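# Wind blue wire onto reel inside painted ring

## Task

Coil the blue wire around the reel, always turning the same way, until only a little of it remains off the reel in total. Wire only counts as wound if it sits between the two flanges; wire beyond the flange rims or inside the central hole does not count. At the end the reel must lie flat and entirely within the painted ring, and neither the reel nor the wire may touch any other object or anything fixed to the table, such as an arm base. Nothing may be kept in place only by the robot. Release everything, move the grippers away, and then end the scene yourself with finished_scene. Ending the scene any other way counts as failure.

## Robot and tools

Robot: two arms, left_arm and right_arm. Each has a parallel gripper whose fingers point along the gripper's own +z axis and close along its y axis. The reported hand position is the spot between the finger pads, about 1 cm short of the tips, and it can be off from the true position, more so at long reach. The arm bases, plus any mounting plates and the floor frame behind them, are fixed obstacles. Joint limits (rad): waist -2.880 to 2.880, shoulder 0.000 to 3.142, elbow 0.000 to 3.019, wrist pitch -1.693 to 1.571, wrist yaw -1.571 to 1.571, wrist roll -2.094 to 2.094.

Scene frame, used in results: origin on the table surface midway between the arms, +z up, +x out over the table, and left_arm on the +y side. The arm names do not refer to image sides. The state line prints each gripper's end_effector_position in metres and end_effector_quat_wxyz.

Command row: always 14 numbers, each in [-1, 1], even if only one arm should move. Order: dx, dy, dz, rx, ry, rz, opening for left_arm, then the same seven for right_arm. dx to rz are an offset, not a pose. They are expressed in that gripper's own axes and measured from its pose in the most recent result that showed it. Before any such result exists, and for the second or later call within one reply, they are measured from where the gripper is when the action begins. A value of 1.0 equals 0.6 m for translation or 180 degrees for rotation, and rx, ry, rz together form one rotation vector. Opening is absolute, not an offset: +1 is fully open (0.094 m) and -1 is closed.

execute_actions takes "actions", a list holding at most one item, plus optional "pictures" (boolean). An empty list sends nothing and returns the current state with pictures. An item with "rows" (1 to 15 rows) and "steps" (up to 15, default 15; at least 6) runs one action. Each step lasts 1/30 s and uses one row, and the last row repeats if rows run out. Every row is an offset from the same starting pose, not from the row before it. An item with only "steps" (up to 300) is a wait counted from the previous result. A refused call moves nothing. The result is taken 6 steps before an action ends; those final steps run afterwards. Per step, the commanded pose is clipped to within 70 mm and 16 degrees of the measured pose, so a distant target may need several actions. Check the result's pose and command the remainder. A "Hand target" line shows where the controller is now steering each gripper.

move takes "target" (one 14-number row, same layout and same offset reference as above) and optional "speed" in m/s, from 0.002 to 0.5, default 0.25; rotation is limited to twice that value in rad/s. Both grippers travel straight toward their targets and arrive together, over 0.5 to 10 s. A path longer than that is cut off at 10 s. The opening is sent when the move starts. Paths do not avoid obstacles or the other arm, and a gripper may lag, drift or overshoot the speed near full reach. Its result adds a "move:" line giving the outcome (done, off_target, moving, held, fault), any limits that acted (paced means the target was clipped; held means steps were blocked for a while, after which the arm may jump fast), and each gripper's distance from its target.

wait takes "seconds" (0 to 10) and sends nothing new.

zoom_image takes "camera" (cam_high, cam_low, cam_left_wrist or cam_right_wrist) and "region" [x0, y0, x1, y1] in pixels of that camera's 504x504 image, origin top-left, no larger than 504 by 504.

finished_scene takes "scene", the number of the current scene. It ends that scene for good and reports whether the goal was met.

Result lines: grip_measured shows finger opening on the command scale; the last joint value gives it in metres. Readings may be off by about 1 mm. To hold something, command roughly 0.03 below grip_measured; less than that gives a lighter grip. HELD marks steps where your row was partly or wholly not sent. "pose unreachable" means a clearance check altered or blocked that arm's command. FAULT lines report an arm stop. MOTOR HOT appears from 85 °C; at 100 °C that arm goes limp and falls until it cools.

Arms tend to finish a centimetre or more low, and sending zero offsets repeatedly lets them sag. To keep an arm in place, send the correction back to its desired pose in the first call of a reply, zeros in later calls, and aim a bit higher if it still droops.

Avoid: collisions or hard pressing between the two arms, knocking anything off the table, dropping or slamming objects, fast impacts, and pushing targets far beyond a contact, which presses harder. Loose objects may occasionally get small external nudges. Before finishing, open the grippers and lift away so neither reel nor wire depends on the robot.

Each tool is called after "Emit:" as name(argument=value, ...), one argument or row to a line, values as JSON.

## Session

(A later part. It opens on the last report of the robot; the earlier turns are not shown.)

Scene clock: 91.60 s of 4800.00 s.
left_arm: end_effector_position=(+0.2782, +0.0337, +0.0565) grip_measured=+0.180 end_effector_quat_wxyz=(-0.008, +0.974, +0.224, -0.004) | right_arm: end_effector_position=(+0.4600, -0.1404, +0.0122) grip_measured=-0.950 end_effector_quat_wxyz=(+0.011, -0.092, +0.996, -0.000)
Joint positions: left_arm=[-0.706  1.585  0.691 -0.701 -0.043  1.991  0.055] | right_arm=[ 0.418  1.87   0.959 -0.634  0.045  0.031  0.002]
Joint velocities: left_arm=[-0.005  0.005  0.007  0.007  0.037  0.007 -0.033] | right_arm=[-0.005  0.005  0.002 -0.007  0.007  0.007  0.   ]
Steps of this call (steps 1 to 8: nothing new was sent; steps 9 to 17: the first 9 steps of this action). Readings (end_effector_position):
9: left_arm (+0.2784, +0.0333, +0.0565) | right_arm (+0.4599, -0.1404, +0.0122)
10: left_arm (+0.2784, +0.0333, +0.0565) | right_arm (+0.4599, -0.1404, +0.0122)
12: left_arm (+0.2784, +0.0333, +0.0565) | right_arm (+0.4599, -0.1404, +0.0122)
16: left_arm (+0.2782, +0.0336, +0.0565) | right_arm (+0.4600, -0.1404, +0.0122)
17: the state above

Emit:
move(
  target=[0.004,0.004,-0.003,0,0,0,0.105, 0.145,-0.142,-0.15,0.0055,0.0055,0.503,-0.97],
  speed=0.5,
)

Scene clock: 94.60 s of 4800.00 s.
left_arm: end_effector_position=(+0.2782, +0.0336, +0.0565) grip_measured=+0.129 end_effector_quat_wxyz=(-0.008, +0.974, +0.224, -0.004) | right_arm: end_effector_position=(+0.3946, -0.2374, +0.1051) grip_measured=-0.950 end_effector_quat_wxyz=(+0.008, +0.636, +0.772, +0.003)
Joint positions: left_arm=[-0.706  1.585  0.691 -0.701 -0.043  1.991  0.053] | right_arm=[ 0.205  1.505  0.803 -0.84   0.045  1.381  0.002]
Joint velocities: left_arm=[-0.024 -0.005  0.002 -0.017 -0.007 -0.022 -0.   ] | right_arm=[-0.005  0.005 -0.002  0.002 -0.007  0.095  0.001]
Hand target (left_arm): +0.281, +0.033, +0.058; -0.008, +0.974, +0.224, -0.004
Hand target (right_arm): +0.389, -0.240, +0.104; +0.003, +0.642, +0.766, -0.001
Off your previous action's commanded pose (left_arm): 0.005 m, 0 deg at its last step (step 6 of this call).
Off your previous action's commanded pose (right_arm): 0.011 m, 1 deg at its last step (step 6 of this call).
Off the commanded pose (left_arm): 0.004 m, 0 deg.
Off the commanded pose (right_arm): 0.008 m, 1 deg.
Kept back: nothing.
move: done

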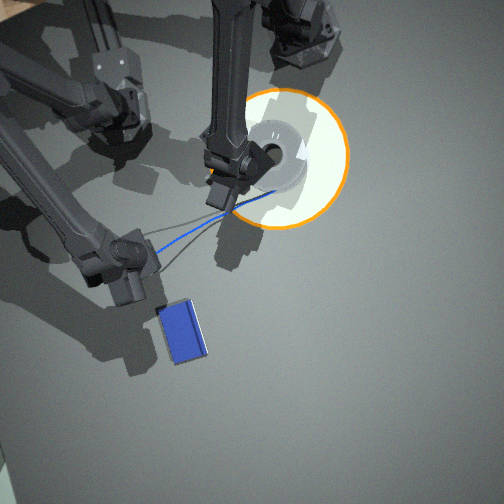

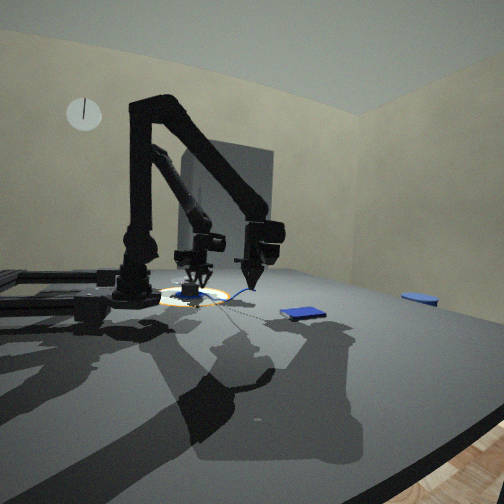

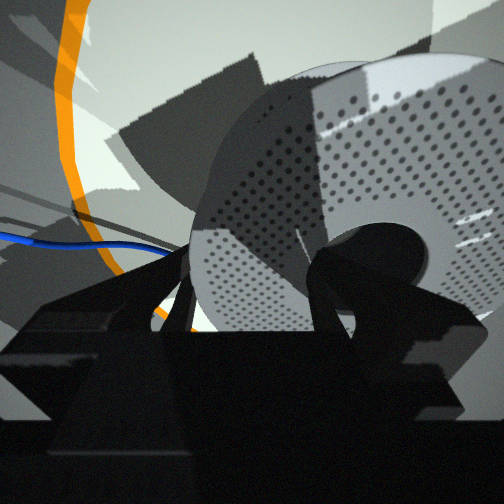

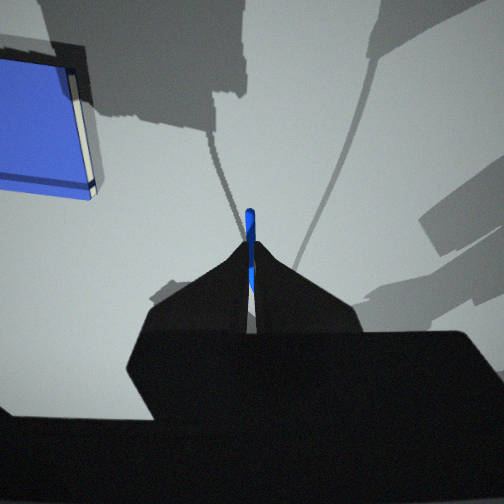

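Emit:
move(
  target=[0.096,-0.147,0.004,0,0,-0.639,0.1, 0.179,-0.023,0.067,0.003,0.002,0,-0.97],
  speed=0.5,
)

Scene clock: 97.63 s of 4800.00 s.
left_arm: end_effector_position=(+0.2883, +0.1306, +0.0569) grip_measured=+0.129 end_effector_quat_wxyz=(-0.015, +0.362, +0.932, -0.007) | right_arm: end_effector_position=(+0.3661, -0.1338, +0.0701) grip_measured=-0.950 end_effector_quat_wxyz=(+0.004, +0.635, +0.772, +0.007)
Joint positions: left_arm=[-0.409  1.482  0.582 -0.695 -0.026  0.338  0.053] | right_arm=[ 0.5    1.566  0.732 -0.721  0.041  1.674  0.002]
Joint velocities: left_arm=[-0.015 -0.015 -0.007 -0.012 -0.066 -0.051  0.   ] | right_arm=[-0.005 -0.005  0.002  0.002  0.022 -0.007  0.001]
Hand target (left_arm): +0.292, +0.139, +0.056; -0.007, +0.334, +0.942, +0.004
Hand target (right_arm): +0.361, -0.132, +0.063; -0.001, +0.636, +0.772, +0.002
Off the commanded pose (left_arm): 0.008 m, 4 deg.
Off the commanded pose (right_arm): 0.008 m, 1 deg.
Kept back: nothing.
move: off_target (left_arm)

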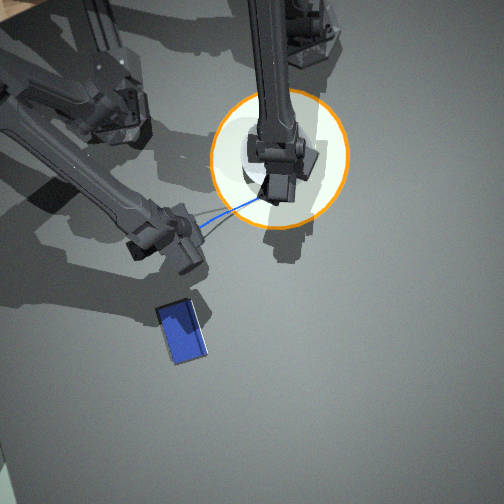

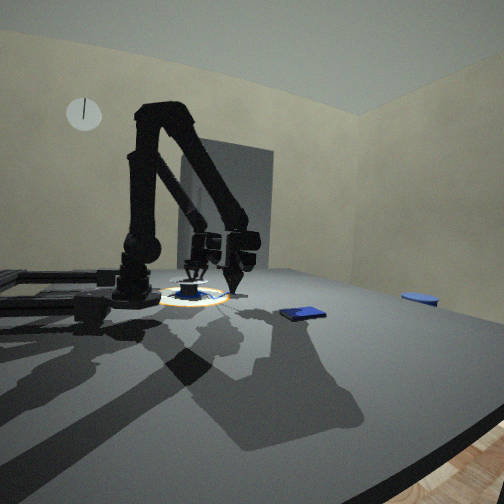

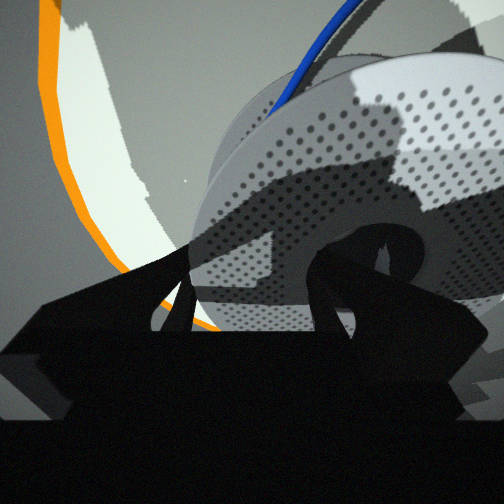

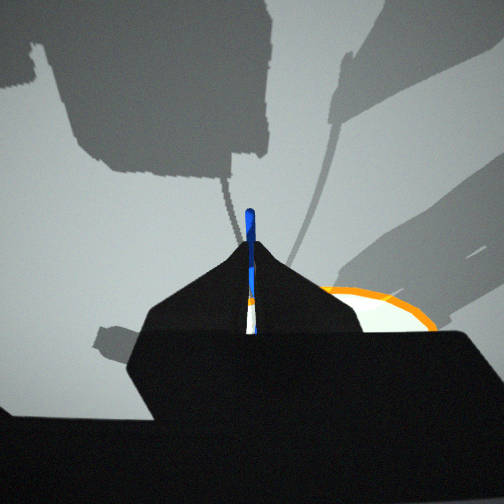

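Emit:
move(
  target=[0.0925,-0.137,0.012,0,0,-0.667,0.1, 0.22,0.021,0.042,0.004,0,-0.017,-0.97],
  speed=0.5,
)

Scene clock: 102.00 s of 4800.00 s.
left_arm: end_effector_position=(+0.2055, +0.0980, +0.0599) grip_measured=+0.129 end_effector_quat_wxyz=(-0.010, -0.615, +0.789, -0.011) | right_arm: end_effector_position=(+0.3394, -0.0126, +0.0415) grip_measured=-0.950 end_effector_quat_wxyz=(-0.006, +0.613, +0.790, -0.012)
Joint positions: left_arm=[-0.674  1.315  0.415 -0.661 -0.015 -1.99   0.053] | right_arm=[ 0.827  1.733  0.828 -0.705  0.035  1.946  0.002]
Joint velocities: left_arm=[-0.005  0.005  0.017  0.002 -0.022 -0.051 -0.   ] | right_arm=[-0.005 -0.015  0.002 -0.002  0.037 -0.007 -0.001]
Hand target (left_arm): +0.192, +0.107, +0.053; -0.014, -0.627, +0.779, +0.009
Hand target (right_arm): +0.353, +0.000, +0.043; -0.003, +0.614, +0.789, +0.002
Off the commanded pose (left_arm): 0.018 m, 3 deg.
Off the commanded pose (right_arm): 0.018 m, 2 deg.
Kept back: nothing.
move: off_target (left_arm, right_arm)

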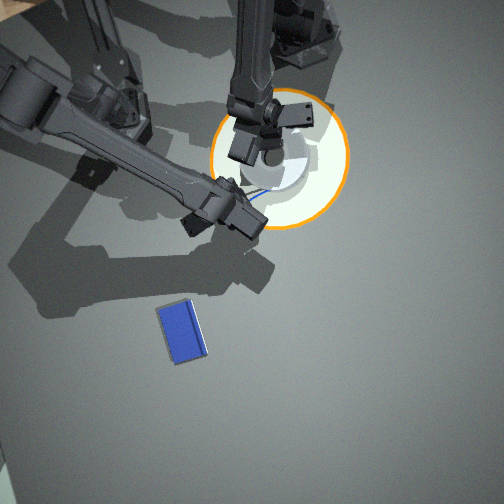

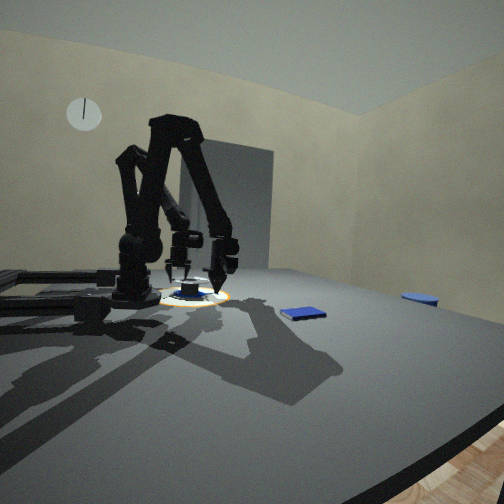

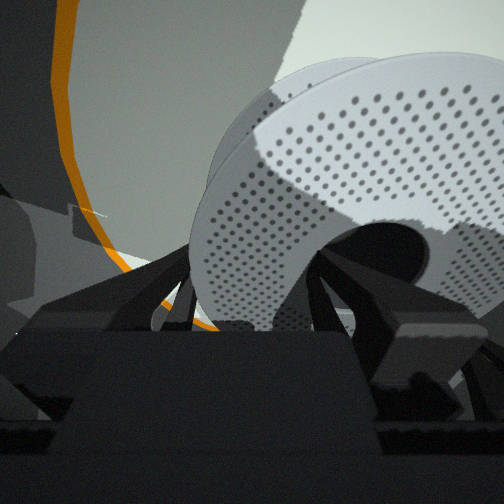

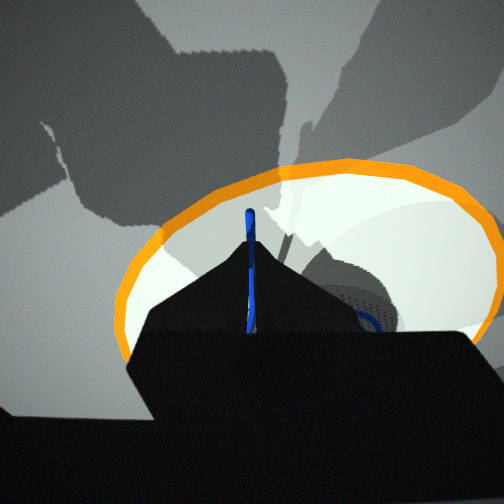

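Emit:
move(
  target=[-0.0885,-0.113,-0.0085,-0.006,-0.005,0.477,1, 0.012,0.022,-0.002,0,0,0,-0.97],
  speed=0.5,
)

Scene clock: 105.30 s of 4800.00 s.
left_arm: end_effector_position=(+0.2681, +0.1365, +0.0582) grip_measured=+0.999 end_effector_quat_wxyz=(-0.005, +0.089, +0.996, +0.000) | right_arm: end_effector_position=(+0.3400, -0.0121, +0.0406) grip_measured=-0.950 end_effector_quat_wxyz=(-0.007, +0.613, +0.790, -0.015)
Joint positions: left_arm=[-0.427  1.417  0.516 -0.676 -0.038 -0.241  0.094] | right_arm=[ 0.827  1.74   0.835 -0.711  0.035  1.946  0.002]
Joint velocities: left_arm=[-0.015  0.005 -0.007 -0.017  0.022 -0.022  0.   ] | right_arm=[-0.034 -0.005  0.007 -0.002 -0.051  0.037 -0.001]
Hand target (left_arm): +0.284, +0.133, +0.064; +0.001, +0.087, +0.996, -0.003
Hand target (right_arm): +0.350, -0.003, +0.042; -0.006, +0.613, +0.790, -0.012
Off the commanded pose (left_arm): 0.017 m, 1 deg.
Off the commanded pose (right_arm): 0.014 m, 0 deg.
Kept back: nothing.
move: off_target (left_arm, right_arm)

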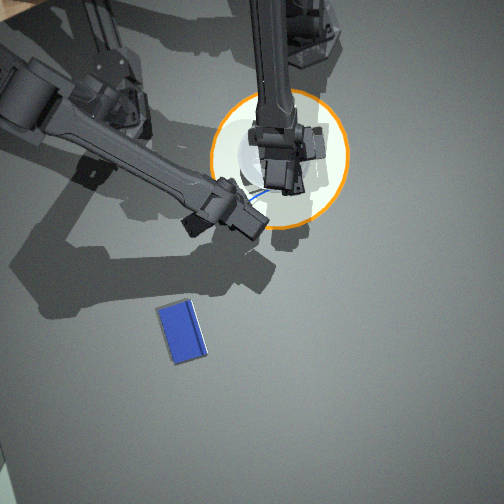

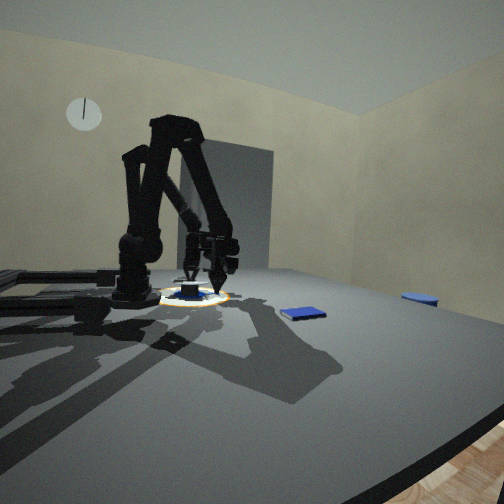

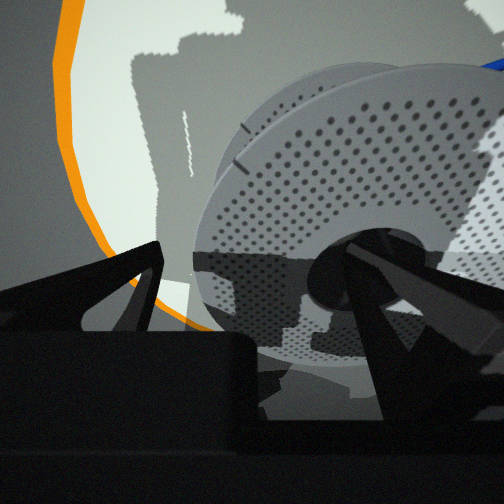

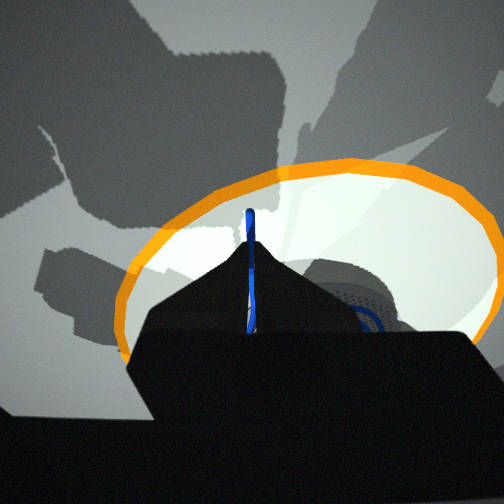

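Emit:
execute_actions(
  actions=[
    {"rows":[[0,0,0,0,0,0,0.85,0.01,0.018,-0.002,0,0,0,-0.97],[0,0,0,0,0,0,0.7,0.01,0.018,-0.002,0,0,0,-0.97],[0,0,0,0,0,0,0.58,0.01,0.018,-0.002,0,0,0,-0.97],[0,0,0,0,0,0,0.47,0.01,0.018,-0.002,0,0,0,-0.97],[0,0,0,0,0,0,0.38,0.01,0.018,-0.002,0,0,0,-0.97],[0,0,0,0,0,0,0.3,0.01,0.018,-0.002,0,0,0,-0.97],[0,0,0,0,0,0,0.24,0.01,0.018,-0.002,0,0,0,-0.97],[0,0,0,0,0,0,0.19,0.01,0.018,-0.002,0,0,0,-0.97],[0,0,0,0,0,0,0.16,0.01,0.018,-0.002,0,0,0,-0.97],[0,0,0,0,0,0,0.135,0.01,0.018,-0.002,0,0,0,-0.97],[0,0,0,0,0,0,0.105,0.01,0.018,-0.002,0,0,0,-0.97]],"steps":15},
  ],
)

Emit:
zoom_image(
  camera="cam_low",
  region=[150, 230, 260, 320],
)

Scene clock: 105.90 s of 4800.00 s.
left_arm: end_effector_position=(+0.2680, +0.1363, +0.0582) grip_measured=+0.181 end_effector_quat_wxyz=(-0.006, +0.090, +0.996, -0.000) | right_arm: end_effector_position=(+0.3389, -0.0129, +0.0399) grip_measured=-0.950 end_effector_quat_wxyz=(-0.008, +0.612, +0.790, -0.018)
Joint positions: left_arm=[-0.427  1.417  0.516 -0.676 -0.037 -0.239  0.055] | right_arm=[ 0.827  1.742  0.835 -0.716  0.035  1.946  0.002]
Joint velocities: left_arm=[-0.005 -0.005  0.002 -0.012 -0.007  0.051 -0.034] | right_arm=[-0.015 -0.015 -0.017 -0.012 -0.037 -0.051 -0.   ]
Steps of this call (steps 1 to 9: nothing new was sent; steps 10 to 18: the first 9 steps of this action). Readings (end_effector_position):
10: left_arm (+0.2681, +0.1365, +0.0582) | right_arm (+0.3398, -0.0122, +0.0406)
11: left_arm (+0.2681, +0.1365, +0.0582) | right_arm (+0.3396, -0.0124, +0.0406)
13: left_arm (+0.2681, +0.1365, +0.0582) | right_arm (+0.3392, -0.0127, +0.0403)
17: left_arm (+0.2680, +0.1363, +0.0582) | right_arm (+0.3389, -0.0129, +0.0399)
18: the state above

Region (150, 230, 260, 320) of cam_low's 504x504 image, scaled by 4.582, with more detail than that image has; it fills the top 412 rows of this view, and the rest is white.

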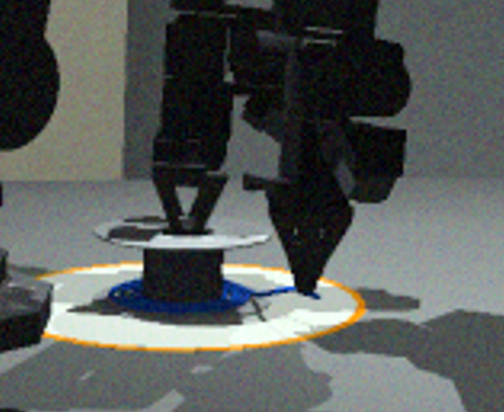

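Emit:
move(
  target=[0.079,-0.013,0.008,0,0,-0.24,0.1, 0.056,-0.017,0.018,0.0105,0.168,-0.086,-0.97],
  speed=0.35,
)

Emit:
zoom_image(
  camera="cam_low",
  region=[150, 230, 260, 320],
)

Scene clock: 108.63 s of 4800.00 s.
left_arm: end_effector_position=(+0.2262, +0.1349, +0.0576) grip_measured=+0.133 end_effector_quat_wxyz=(-0.006, -0.273, +0.962, -0.004) | right_arm: end_effector_position=(+0.3238, +0.0195, +0.0362) grip_measured=-0.950 end_effector_quat_wxyz=(-0.218, +0.485, +0.836, +0.136)
Joint positions: left_arm=[-0.5    1.32   0.416 -0.67  -0.027 -1.044  0.053] | right_arm=[ 0.694  1.781  0.789 -0.583 -0.48   1.546  0.002]
Joint velocities: left_arm=[-0.005 -0.015 -0.007 -0.017 -0.081 -0.007 -0.   ] | right_arm=[ 0.015 -0.015 -0.007  0.002 -0.022 -0.037 -0.   ]
Hand target (left_arm): +0.220, +0.137, +0.054; -0.005, -0.283, +0.959, +0.001
Hand target (right_arm): +0.321, +0.016, +0.030; -0.221, +0.485, +0.835, +0.134
Off your previous action's commanded pose (left_arm): 0.000 m, 0 deg at its last step (step 6 of this call).
Off your previous action's commanded pose (right_arm): 0.014 m, 0 deg at its last step (step 6 of this call).
Off the commanded pose (left_arm): 0.008 m, 1 deg.
Off the commanded pose (right_arm): 0.008 m, 1 deg.
Kept back: nothing.
move: done

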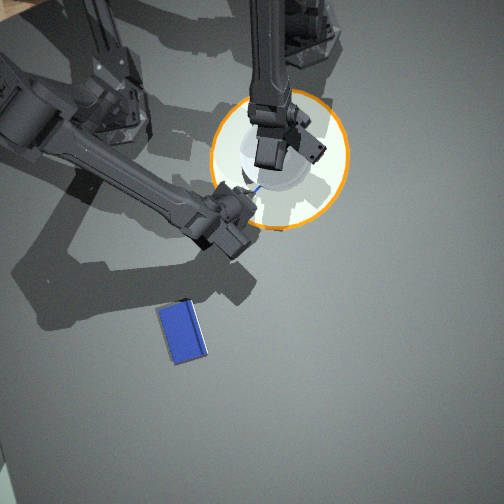

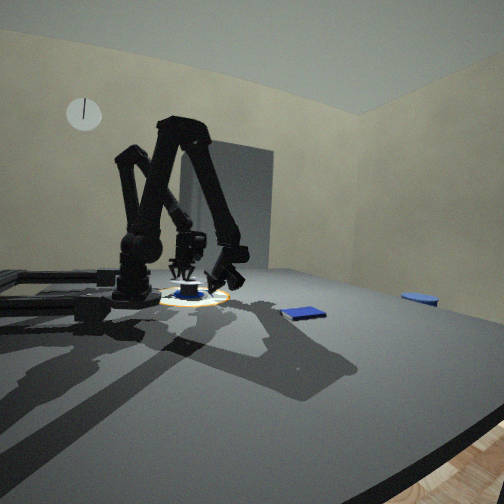

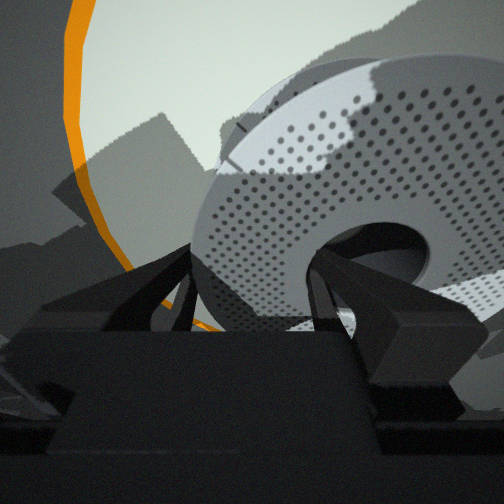

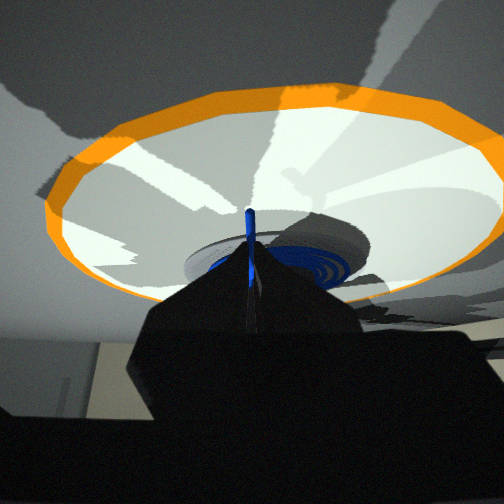

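Region (150, 230, 260, 320) of cam_low's 504x504 image, scaled by 4.582, with more detail than that image has; it fills the top 412 rows of this view, and the rest is white.

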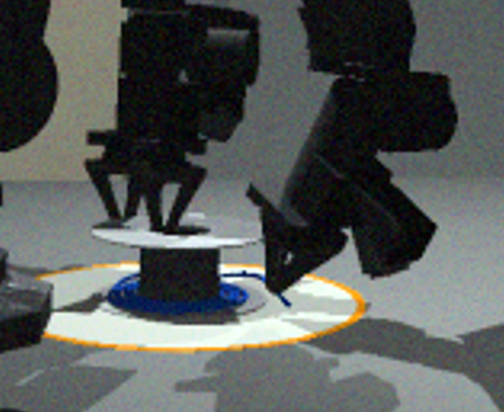

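Emit:
move(
  target=[0.029,0.008,0.007,0,0,-0.083,0.1, -0.005,-0.017,0.0375,0,0,0,-0.97],
  speed=0.2,
)

Emit:
zoom_image(
  camera="cam_low",
  region=[150, 230, 260, 320],
)

Scene clock: 110.57 s of 4800.00 s.
left_arm: end_effector_position=(+0.2156, +0.1281, +0.0574) grip_measured=+0.133 end_effector_quat_wxyz=(-0.006, -0.389, +0.921, -0.006) | right_arm: end_effector_position=(+0.3171, +0.0219, +0.0222) grip_measured=-0.950 end_effector_quat_wxyz=(-0.214, +0.483, +0.837, +0.144)
Joint positions: left_arm=[-0.546  1.302  0.398 -0.667 -0.024 -1.336  0.053] | right_arm=[ 0.707  1.804  0.759 -0.505 -0.48   1.56   0.002]
Joint velocities: left_arm=[-0.015  0.005  0.002  0.007 -0.081  0.037  0.   ] | right_arm=[ 0.015 -0.005  0.007 -0.012 -0.022 -0.007 -0.001]
Hand target (left_arm): +0.209, +0.130, +0.054; -0.007, -0.396, +0.918, -0.003
Hand target (right_arm): +0.310, +0.022, +0.015; -0.218, +0.485, +0.836, +0.136
Off the commanded pose (left_arm): 0.008 m, 1 deg.
Off the commanded pose (right_arm): 0.010 m, 1 deg.
Kept back: nothing.
move: done

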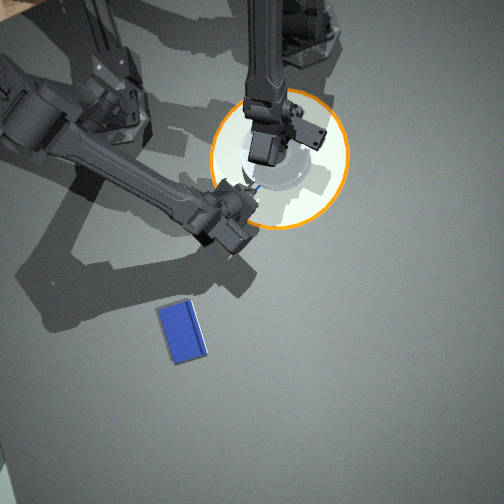

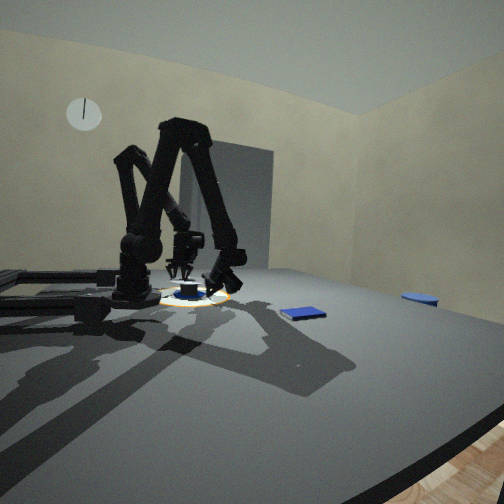

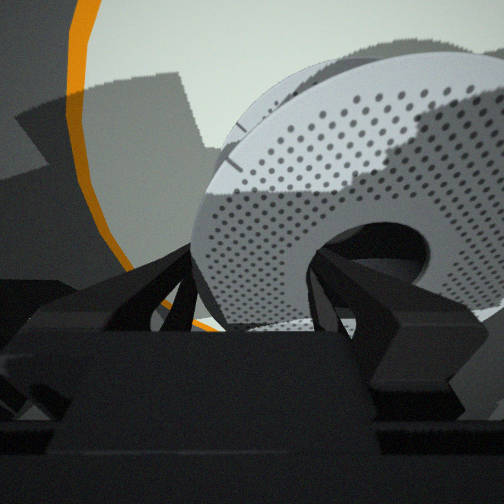

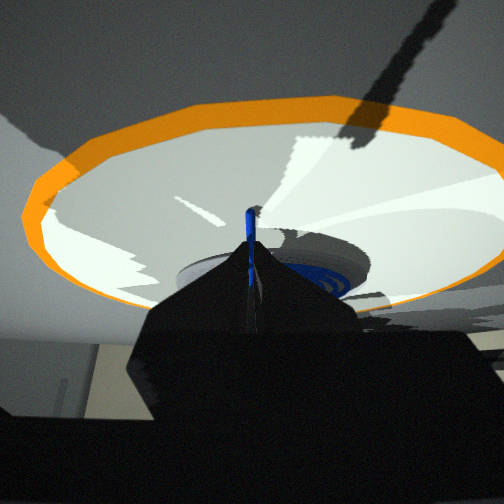

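Region (150, 230, 260, 320) of cam_low's 504x504 image, scaled by 4.582, with more detail than that image has; it fills the top 412 rows of this view, and the rest is white.

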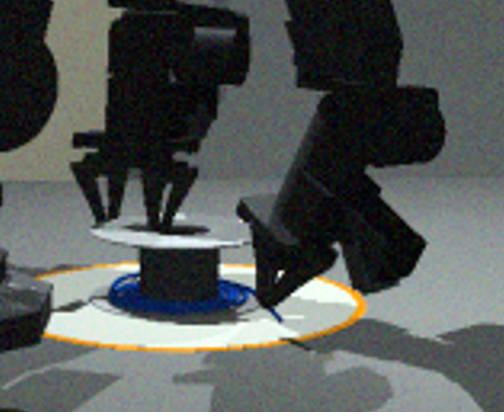

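Emit:
zoom_image(
  camera="cam_high",
  region=[215, 140, 315, 230],
)

Region (215, 140, 315, 230) of cam_high's 504x504 image, scaled by 5.040, with more detail than that image has; it fills the top 454 rows of this view, and the rest is white.

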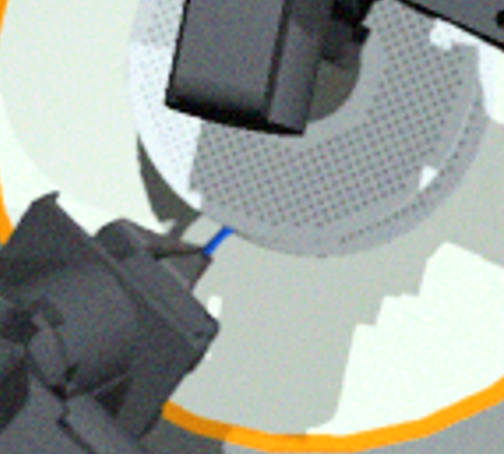

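Emit:
move(
  target=[0.021,0.009,0.006,0,0,-0.061,0.1, 0.019,-0.036,0.02,0,0,0,-0.97],
  speed=0.15,
)

Emit:
zoom_image(
  camera="cam_high",
  region=[215, 140, 315, 230],
)

Emit:
zoom_image(
  camera="cam_low",
  region=[150, 230, 260, 320],
)

Scene clock: 112.70 s of 4800.00 s.
left_arm: end_effector_position=(+0.2096, +0.1210, +0.0575) grip_measured=+0.133 end_effector_quat_wxyz=(-0.007, -0.469, +0.883, -0.007) | right_arm: end_effector_position=(+0.2939, +0.0245, +0.0160) grip_measured=-0.950 end_effector_quat_wxyz=(-0.215, +0.484, +0.836, +0.142)
Joint positions: left_arm=[-0.586  1.296  0.392 -0.664 -0.022 -1.553  0.053] | right_arm=[ 0.744  1.792  0.701 -0.444 -0.48   1.603  0.002]
Joint velocities: left_arm=[-0.005 -0.005  0.007  0.012 -0.037 -0.037  0.001] | right_arm=[ 0.005 -0.005 -0.022  0.007  0.022 -0.095 -0.   ]
Hand target (left_arm): +0.203, +0.123, +0.054; -0.007, -0.475, +0.880, -0.006
Hand target (right_arm): +0.290, +0.026, +0.017; -0.214, +0.484, +0.836, +0.144
Off the commanded pose (left_arm): 0.008 m, 1 deg.
Off the commanded pose (right_arm): 0.003 m, 0 deg.
Kept back: nothing.
move: done

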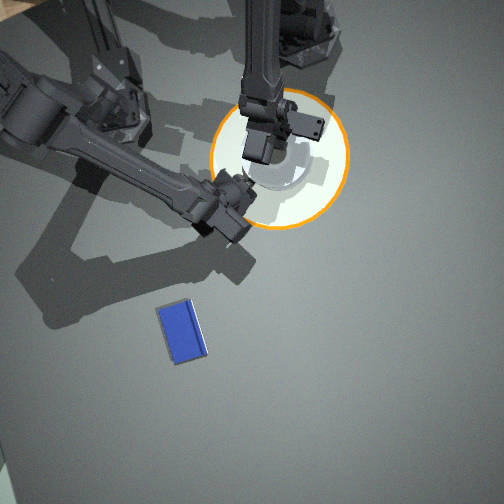

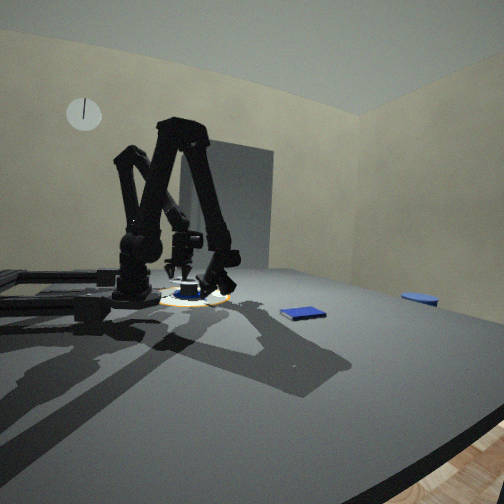

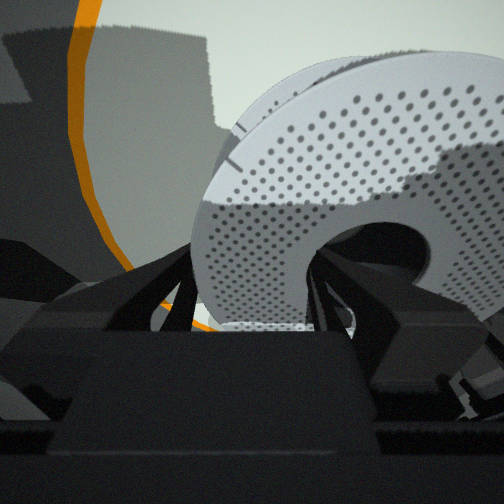

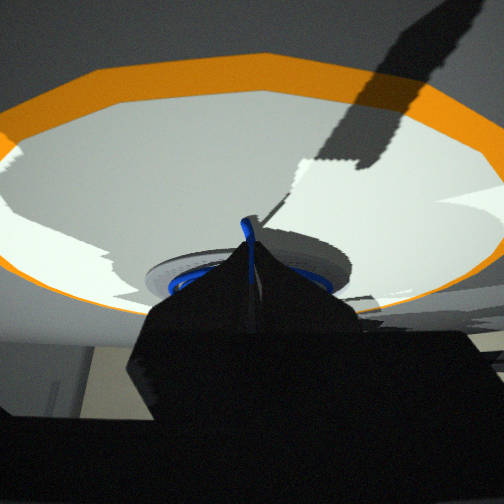

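Region (215, 140, 315, 230) of cam_high's 504x504 image, scaled by 5.040, with more detail than that image has; it fills the top 454 rows of this view, and the rest is white.

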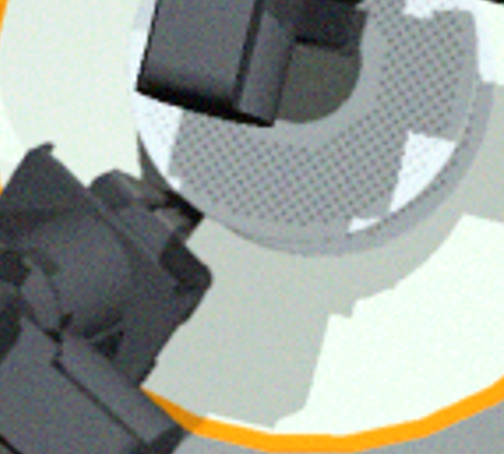

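Region (150, 230, 260, 320) of cam_low's 504x504 image, scaled by 4.582, with more detail than that image has; it fills the top 412 rows of this view, and the rest is white.

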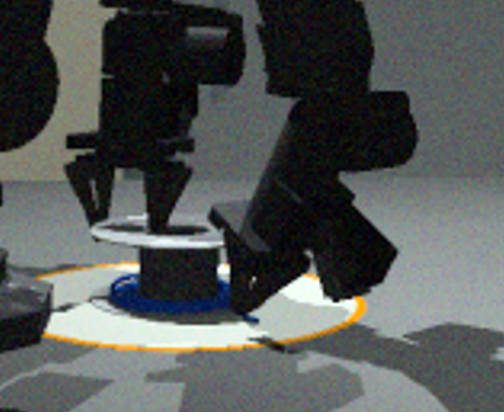

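Emit:
move(
  target=[0.036,0.008,0.006,0,0,-0.128,0.1, 0.004,-0.024,0,0,0,0,-0.86],
  speed=0.2,
)

Emit:
zoom_image(
  camera="cam_low",
  region=[150, 230, 260, 320],
)

Emit:
zoom_image(
  camera="cam_high",
  region=[215, 140, 315, 230],
)

Scene clock: 114.57 s of 4800.00 s.
left_arm: end_effector_position=(+0.1986, +0.1039, +0.0577) grip_measured=+0.133 end_effector_quat_wxyz=(-0.009, -0.630, +0.777, -0.010) | right_arm: end_effector_position=(+0.2836, +0.0186, +0.0156) grip_measured=-0.861 end_effector_quat_wxyz=(-0.216, +0.485, +0.836, +0.140)
Joint positions: left_arm=[-0.675  1.296  0.389 -0.655 -0.018 -2.028  0.053] | right_arm=[ 0.745  1.776  0.67  -0.433 -0.48   1.604  0.007]
Joint velocities: left_arm=[-0.005 -0.015 -0.002 -0.002  0.007 -0.022  0.   ] | right_arm=[-0.015 -0.005 -0.002  0.017 -0.11  -0.037 -0.   ]
Hand target (left_arm): +0.193, +0.106, +0.054; -0.009, -0.635, +0.772, -0.006
Hand target (right_arm): +0.280, +0.020, +0.017; -0.215, +0.484, +0.836, +0.142
Off the commanded pose (left_arm): 0.006 m, 1 deg.
Off the commanded pose (right_arm): 0.004 m, 0 deg.
Kept back: nothing.
move: done

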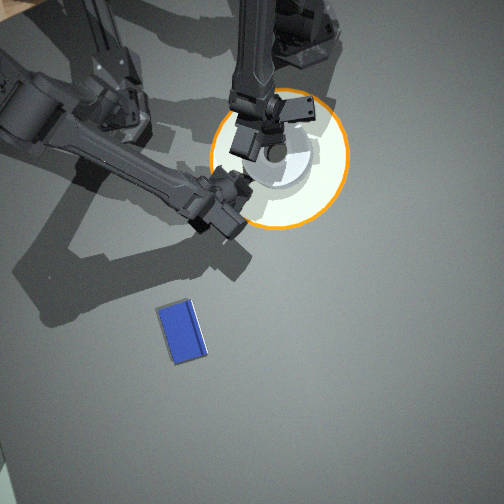

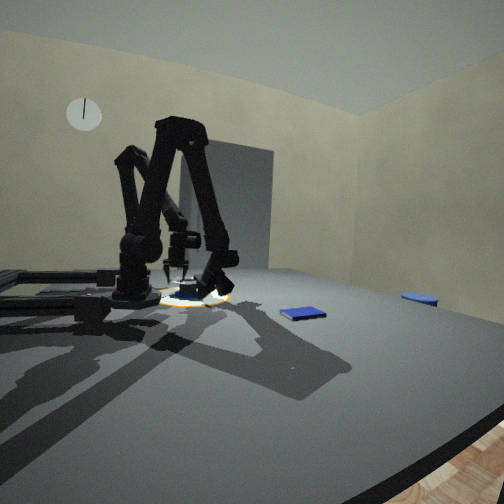

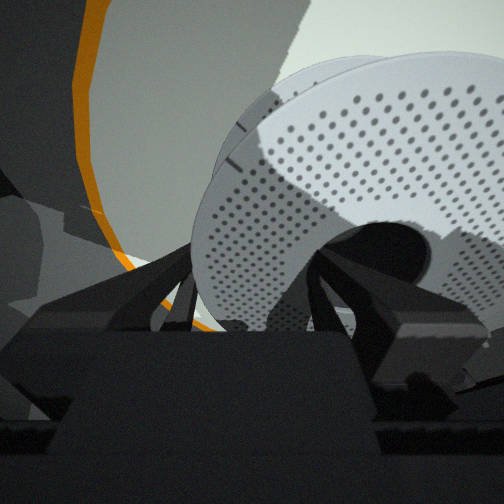

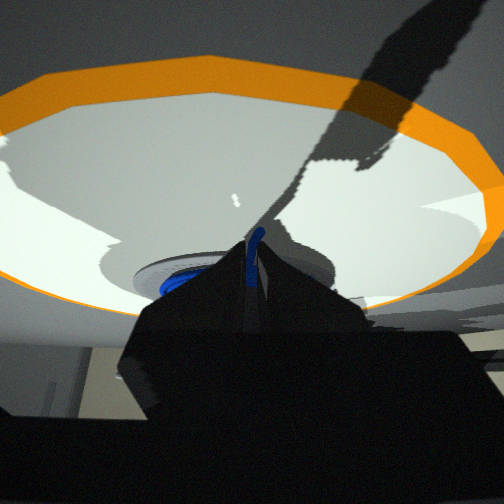

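Region (150, 230, 260, 320) of cam_low's 504x504 image, scaled by 4.582, with more detail than that image has; it fills the top 412 rows of this view, and the rest is white.

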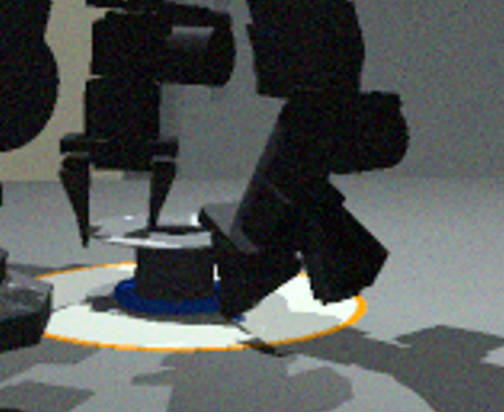

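Region (215, 140, 315, 230) of cam_high's 504x504 image, scaled by 5.040, with more detail than that image has; it fills the top 454 rows of this view, and the rest is white.

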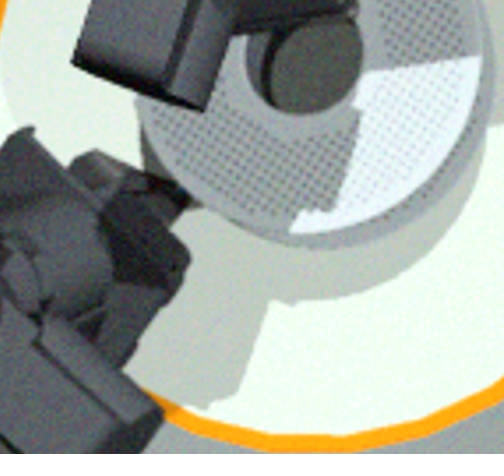

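Emit:
move(
  target=[-0.001,0.008,0.005,0,0,0,0.1, 0.018,-0.043,0.005,-0.033,-0.001,0.058,-0.72],
  speed=0.15,
)

Scene clock: 116.27 s of 4800.00 s.
left_arm: end_effector_position=(+0.1986, +0.1039, +0.0577) grip_measured=+0.133 end_effector_quat_wxyz=(-0.009, -0.630, +0.776, -0.010) | right_arm: end_effector_position=(+0.2569, +0.0146, +0.0173) grip_measured=-0.722 end_effector_quat_wxyz=(-0.203, +0.568, +0.781, +0.158)
Joint positions: left_arm=[-0.675  1.296  0.389 -0.655 -0.018 -2.031  0.053] | right_arm=[ 0.789  1.696  0.53  -0.248 -0.456  1.882  0.013]
Joint velocities: left_arm=[-0.024  0.005 -0.002 -0.022  0.022 -0.051  0.   ] | right_arm=[-0.005 -0.015 -0.007 -0.007  0.037 -0.022  0.   ]
Hand target (left_arm): +0.194, +0.106, +0.055; -0.009, -0.629, +0.777, -0.010
Hand target (right_arm): +0.255, +0.016, +0.019; -0.201, +0.569, +0.781, +0.162
Off the commanded pose (left_arm): 0.006 m, 0 deg.
Off the commanded pose (right_arm): 0.001 m, 1 deg.
Kept back: nothing.
move: done

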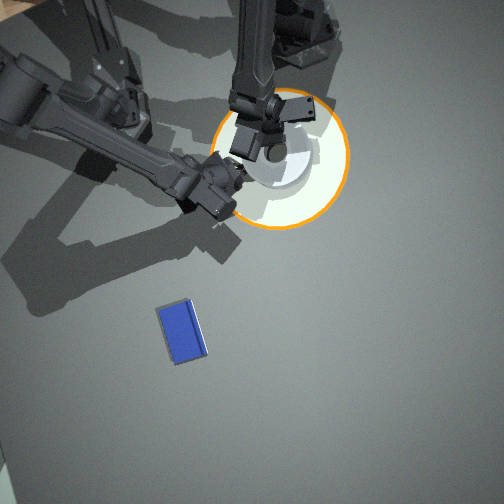

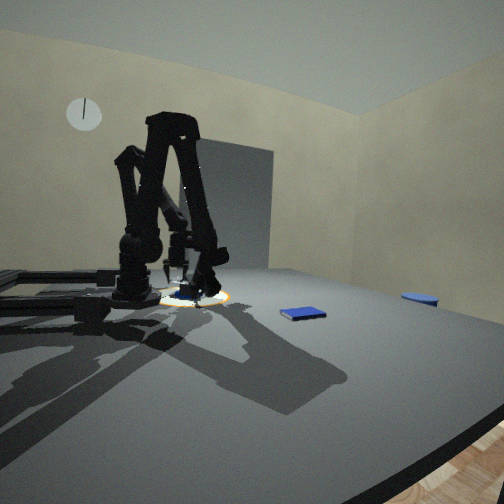

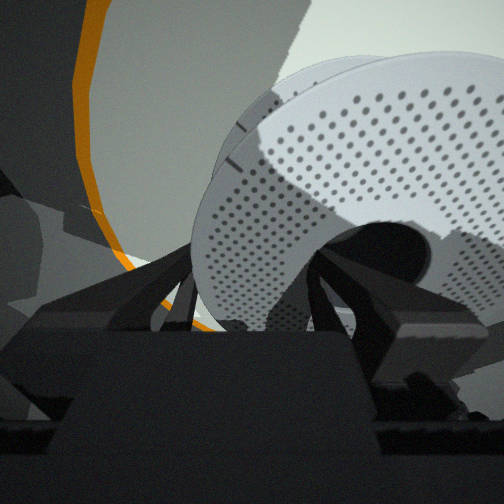

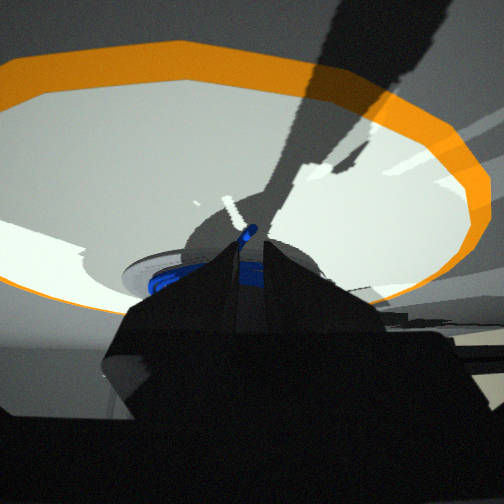

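Emit:
execute_actions(
  actions=[
    {"rows":[[0,0.005,0.003,0,0,0,0.4,0,0,-0.004,0,0,0,-0.72],[0,0.005,0.003,0,0,0,0.7,0,0,-0.008,0,0,0,-0.72],[0,0.005,0.003,0,0,0,1,0,0,-0.012,0,0,0,-0.72]],"steps":6},
  ],
)

Emit:
move(
  target=[-0.107,-0.024,-0.21,0,0,0,1, -0.1,0,-0.233,0,0,0,-0.72],
  speed=0.3,
)

Emit:
zoom_image(
  camera="cam_low",
  region=[150, 250, 240, 320],
)

Emit:
zoom_image(
  camera="cam_high",
  region=[195, 75, 365, 245],
)

Scene clock: 117.17 s of 4800.00 s.
left_arm: end_effector_position=(+0.1986, +0.1039, +0.0577) grip_measured=+0.133 end_effector_quat_wxyz=(-0.009, -0.630, +0.776, -0.010) | right_arm: end_effector_position=(+0.2569, +0.0146, +0.0173) grip_measured=-0.722 end_effector_quat_wxyz=(-0.204, +0.570, +0.780, +0.158)
Joint positions: left_arm=[-0.675  1.296  0.389 -0.655 -0.018 -2.031  0.053] | right_arm=[ 0.789  1.696  0.53  -0.248 -0.456  1.885  0.013]
Joint velocities: left_arm=[-0.015 -0.005 -0.012  0.007 -0.022 -0.066  0.   ] | right_arm=[ 0.005 -0.005 -0.007  0.007  0.037 -0.081 -0.   ]
Kept back: the last 6 steps of this action.
Steps of this call (steps 1 to 27: nothing new was sent). Readings (end_effector_position):
1: left_arm (+0.1986, +0.1039, +0.0577) | right_arm (+0.2569, +0.0146, +0.0173)
2: left_arm (+0.1986, +0.1039, +0.0577) | right_arm (+0.2569, +0.0146, +0.0173)
4: left_arm (+0.1986, +0.1039, +0.0577) | right_arm (+0.2569, +0.0146, +0.0173)
8: left_arm (+0.1986, +0.1039, +0.0577) | right_arm (+0.2569, +0.0146, +0.0173)
27: the state above

Scene clock: 118.80 s of 4800.00 s.
left_arm: end_effector_position=(+0.2122, +0.1704, +0.1672) grip_measured=+0.999 end_effector_quat_wxyz=(-0.015, -0.630, +0.777, +0.005) | right_arm: end_effector_position=(+0.2787, -0.1067, +0.1079) grip_measured=-0.722 end_effector_quat_wxyz=(-0.206, +0.575, +0.778, +0.149)
Joint positions: left_arm=[-0.393  0.947  0.535 -1.177 -0.02  -1.748  0.094] | right_arm=[ 0.382  1.368  0.577 -0.845 -0.469  1.438  0.013]
Joint velocities: left_arm=[-0.005  0.005  0.007  0.007 -0.037 -0.022  0.   ] | right_arm=[-0.005 -0.005 -0.017  0.017  0.007 -0.037 -0.   ]
Hand target (left_arm): +0.226, +0.168, +0.182; -0.008, -0.631, +0.776, -0.010
Hand target (right_arm): +0.293, -0.104, +0.116; -0.199, +0.569, +0.782, +0.158
Off your previous action's commanded pose (left_arm): 0.004 m, 0 deg at its last step (step 6 of this call).
Off your previous action's commanded pose (right_arm): 0.005 m, 0 deg at its last step (step 6 of this call).
Off the commanded pose (left_arm): 0.020 m, 2 deg.
Off the commanded pose (right_arm): 0.015 m, 1 deg.
Kept back: nothing.
move: off_target (left_arm, right_arm)

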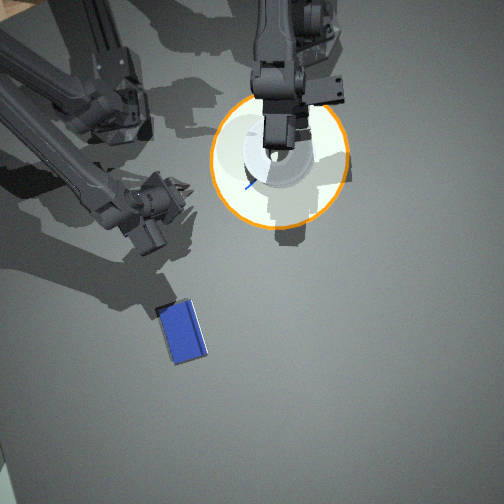

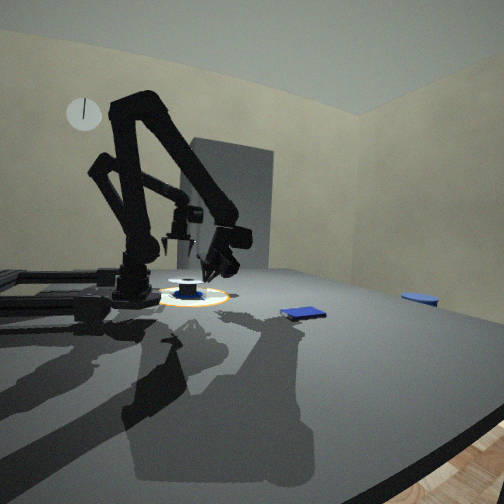

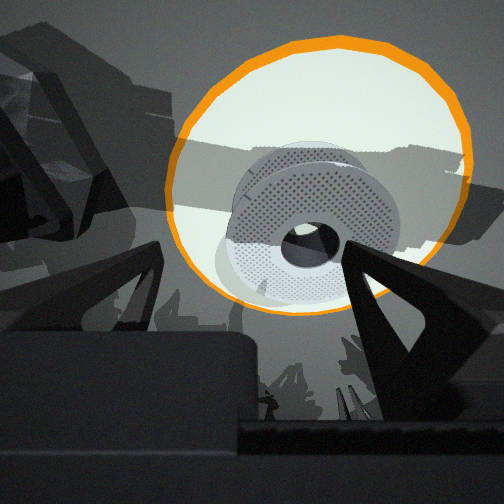

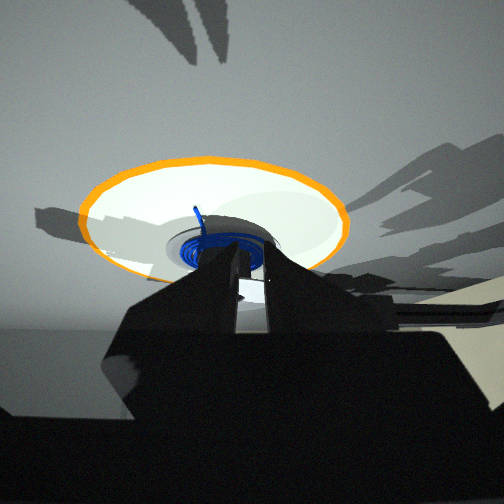

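Region (150, 250, 240, 320) of cam_low's 504x504 image, scaled by 5.600, with more detail than that image has.

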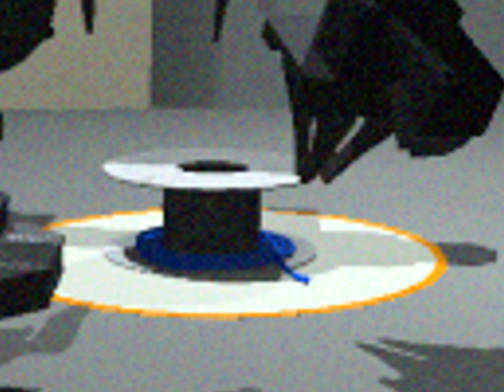

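Region (195, 75, 365, 245) of cam_high's 504x504 image, scaled by 2.965, with more detail than that image has.

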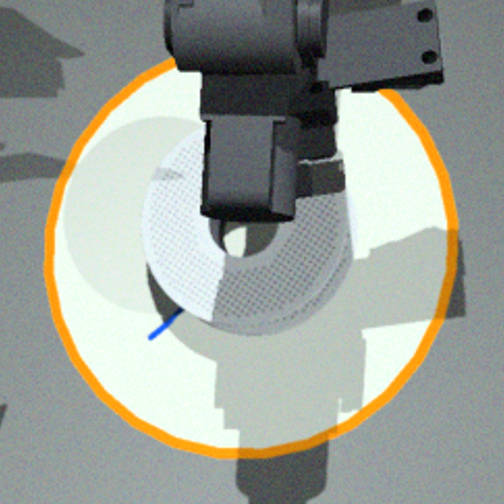

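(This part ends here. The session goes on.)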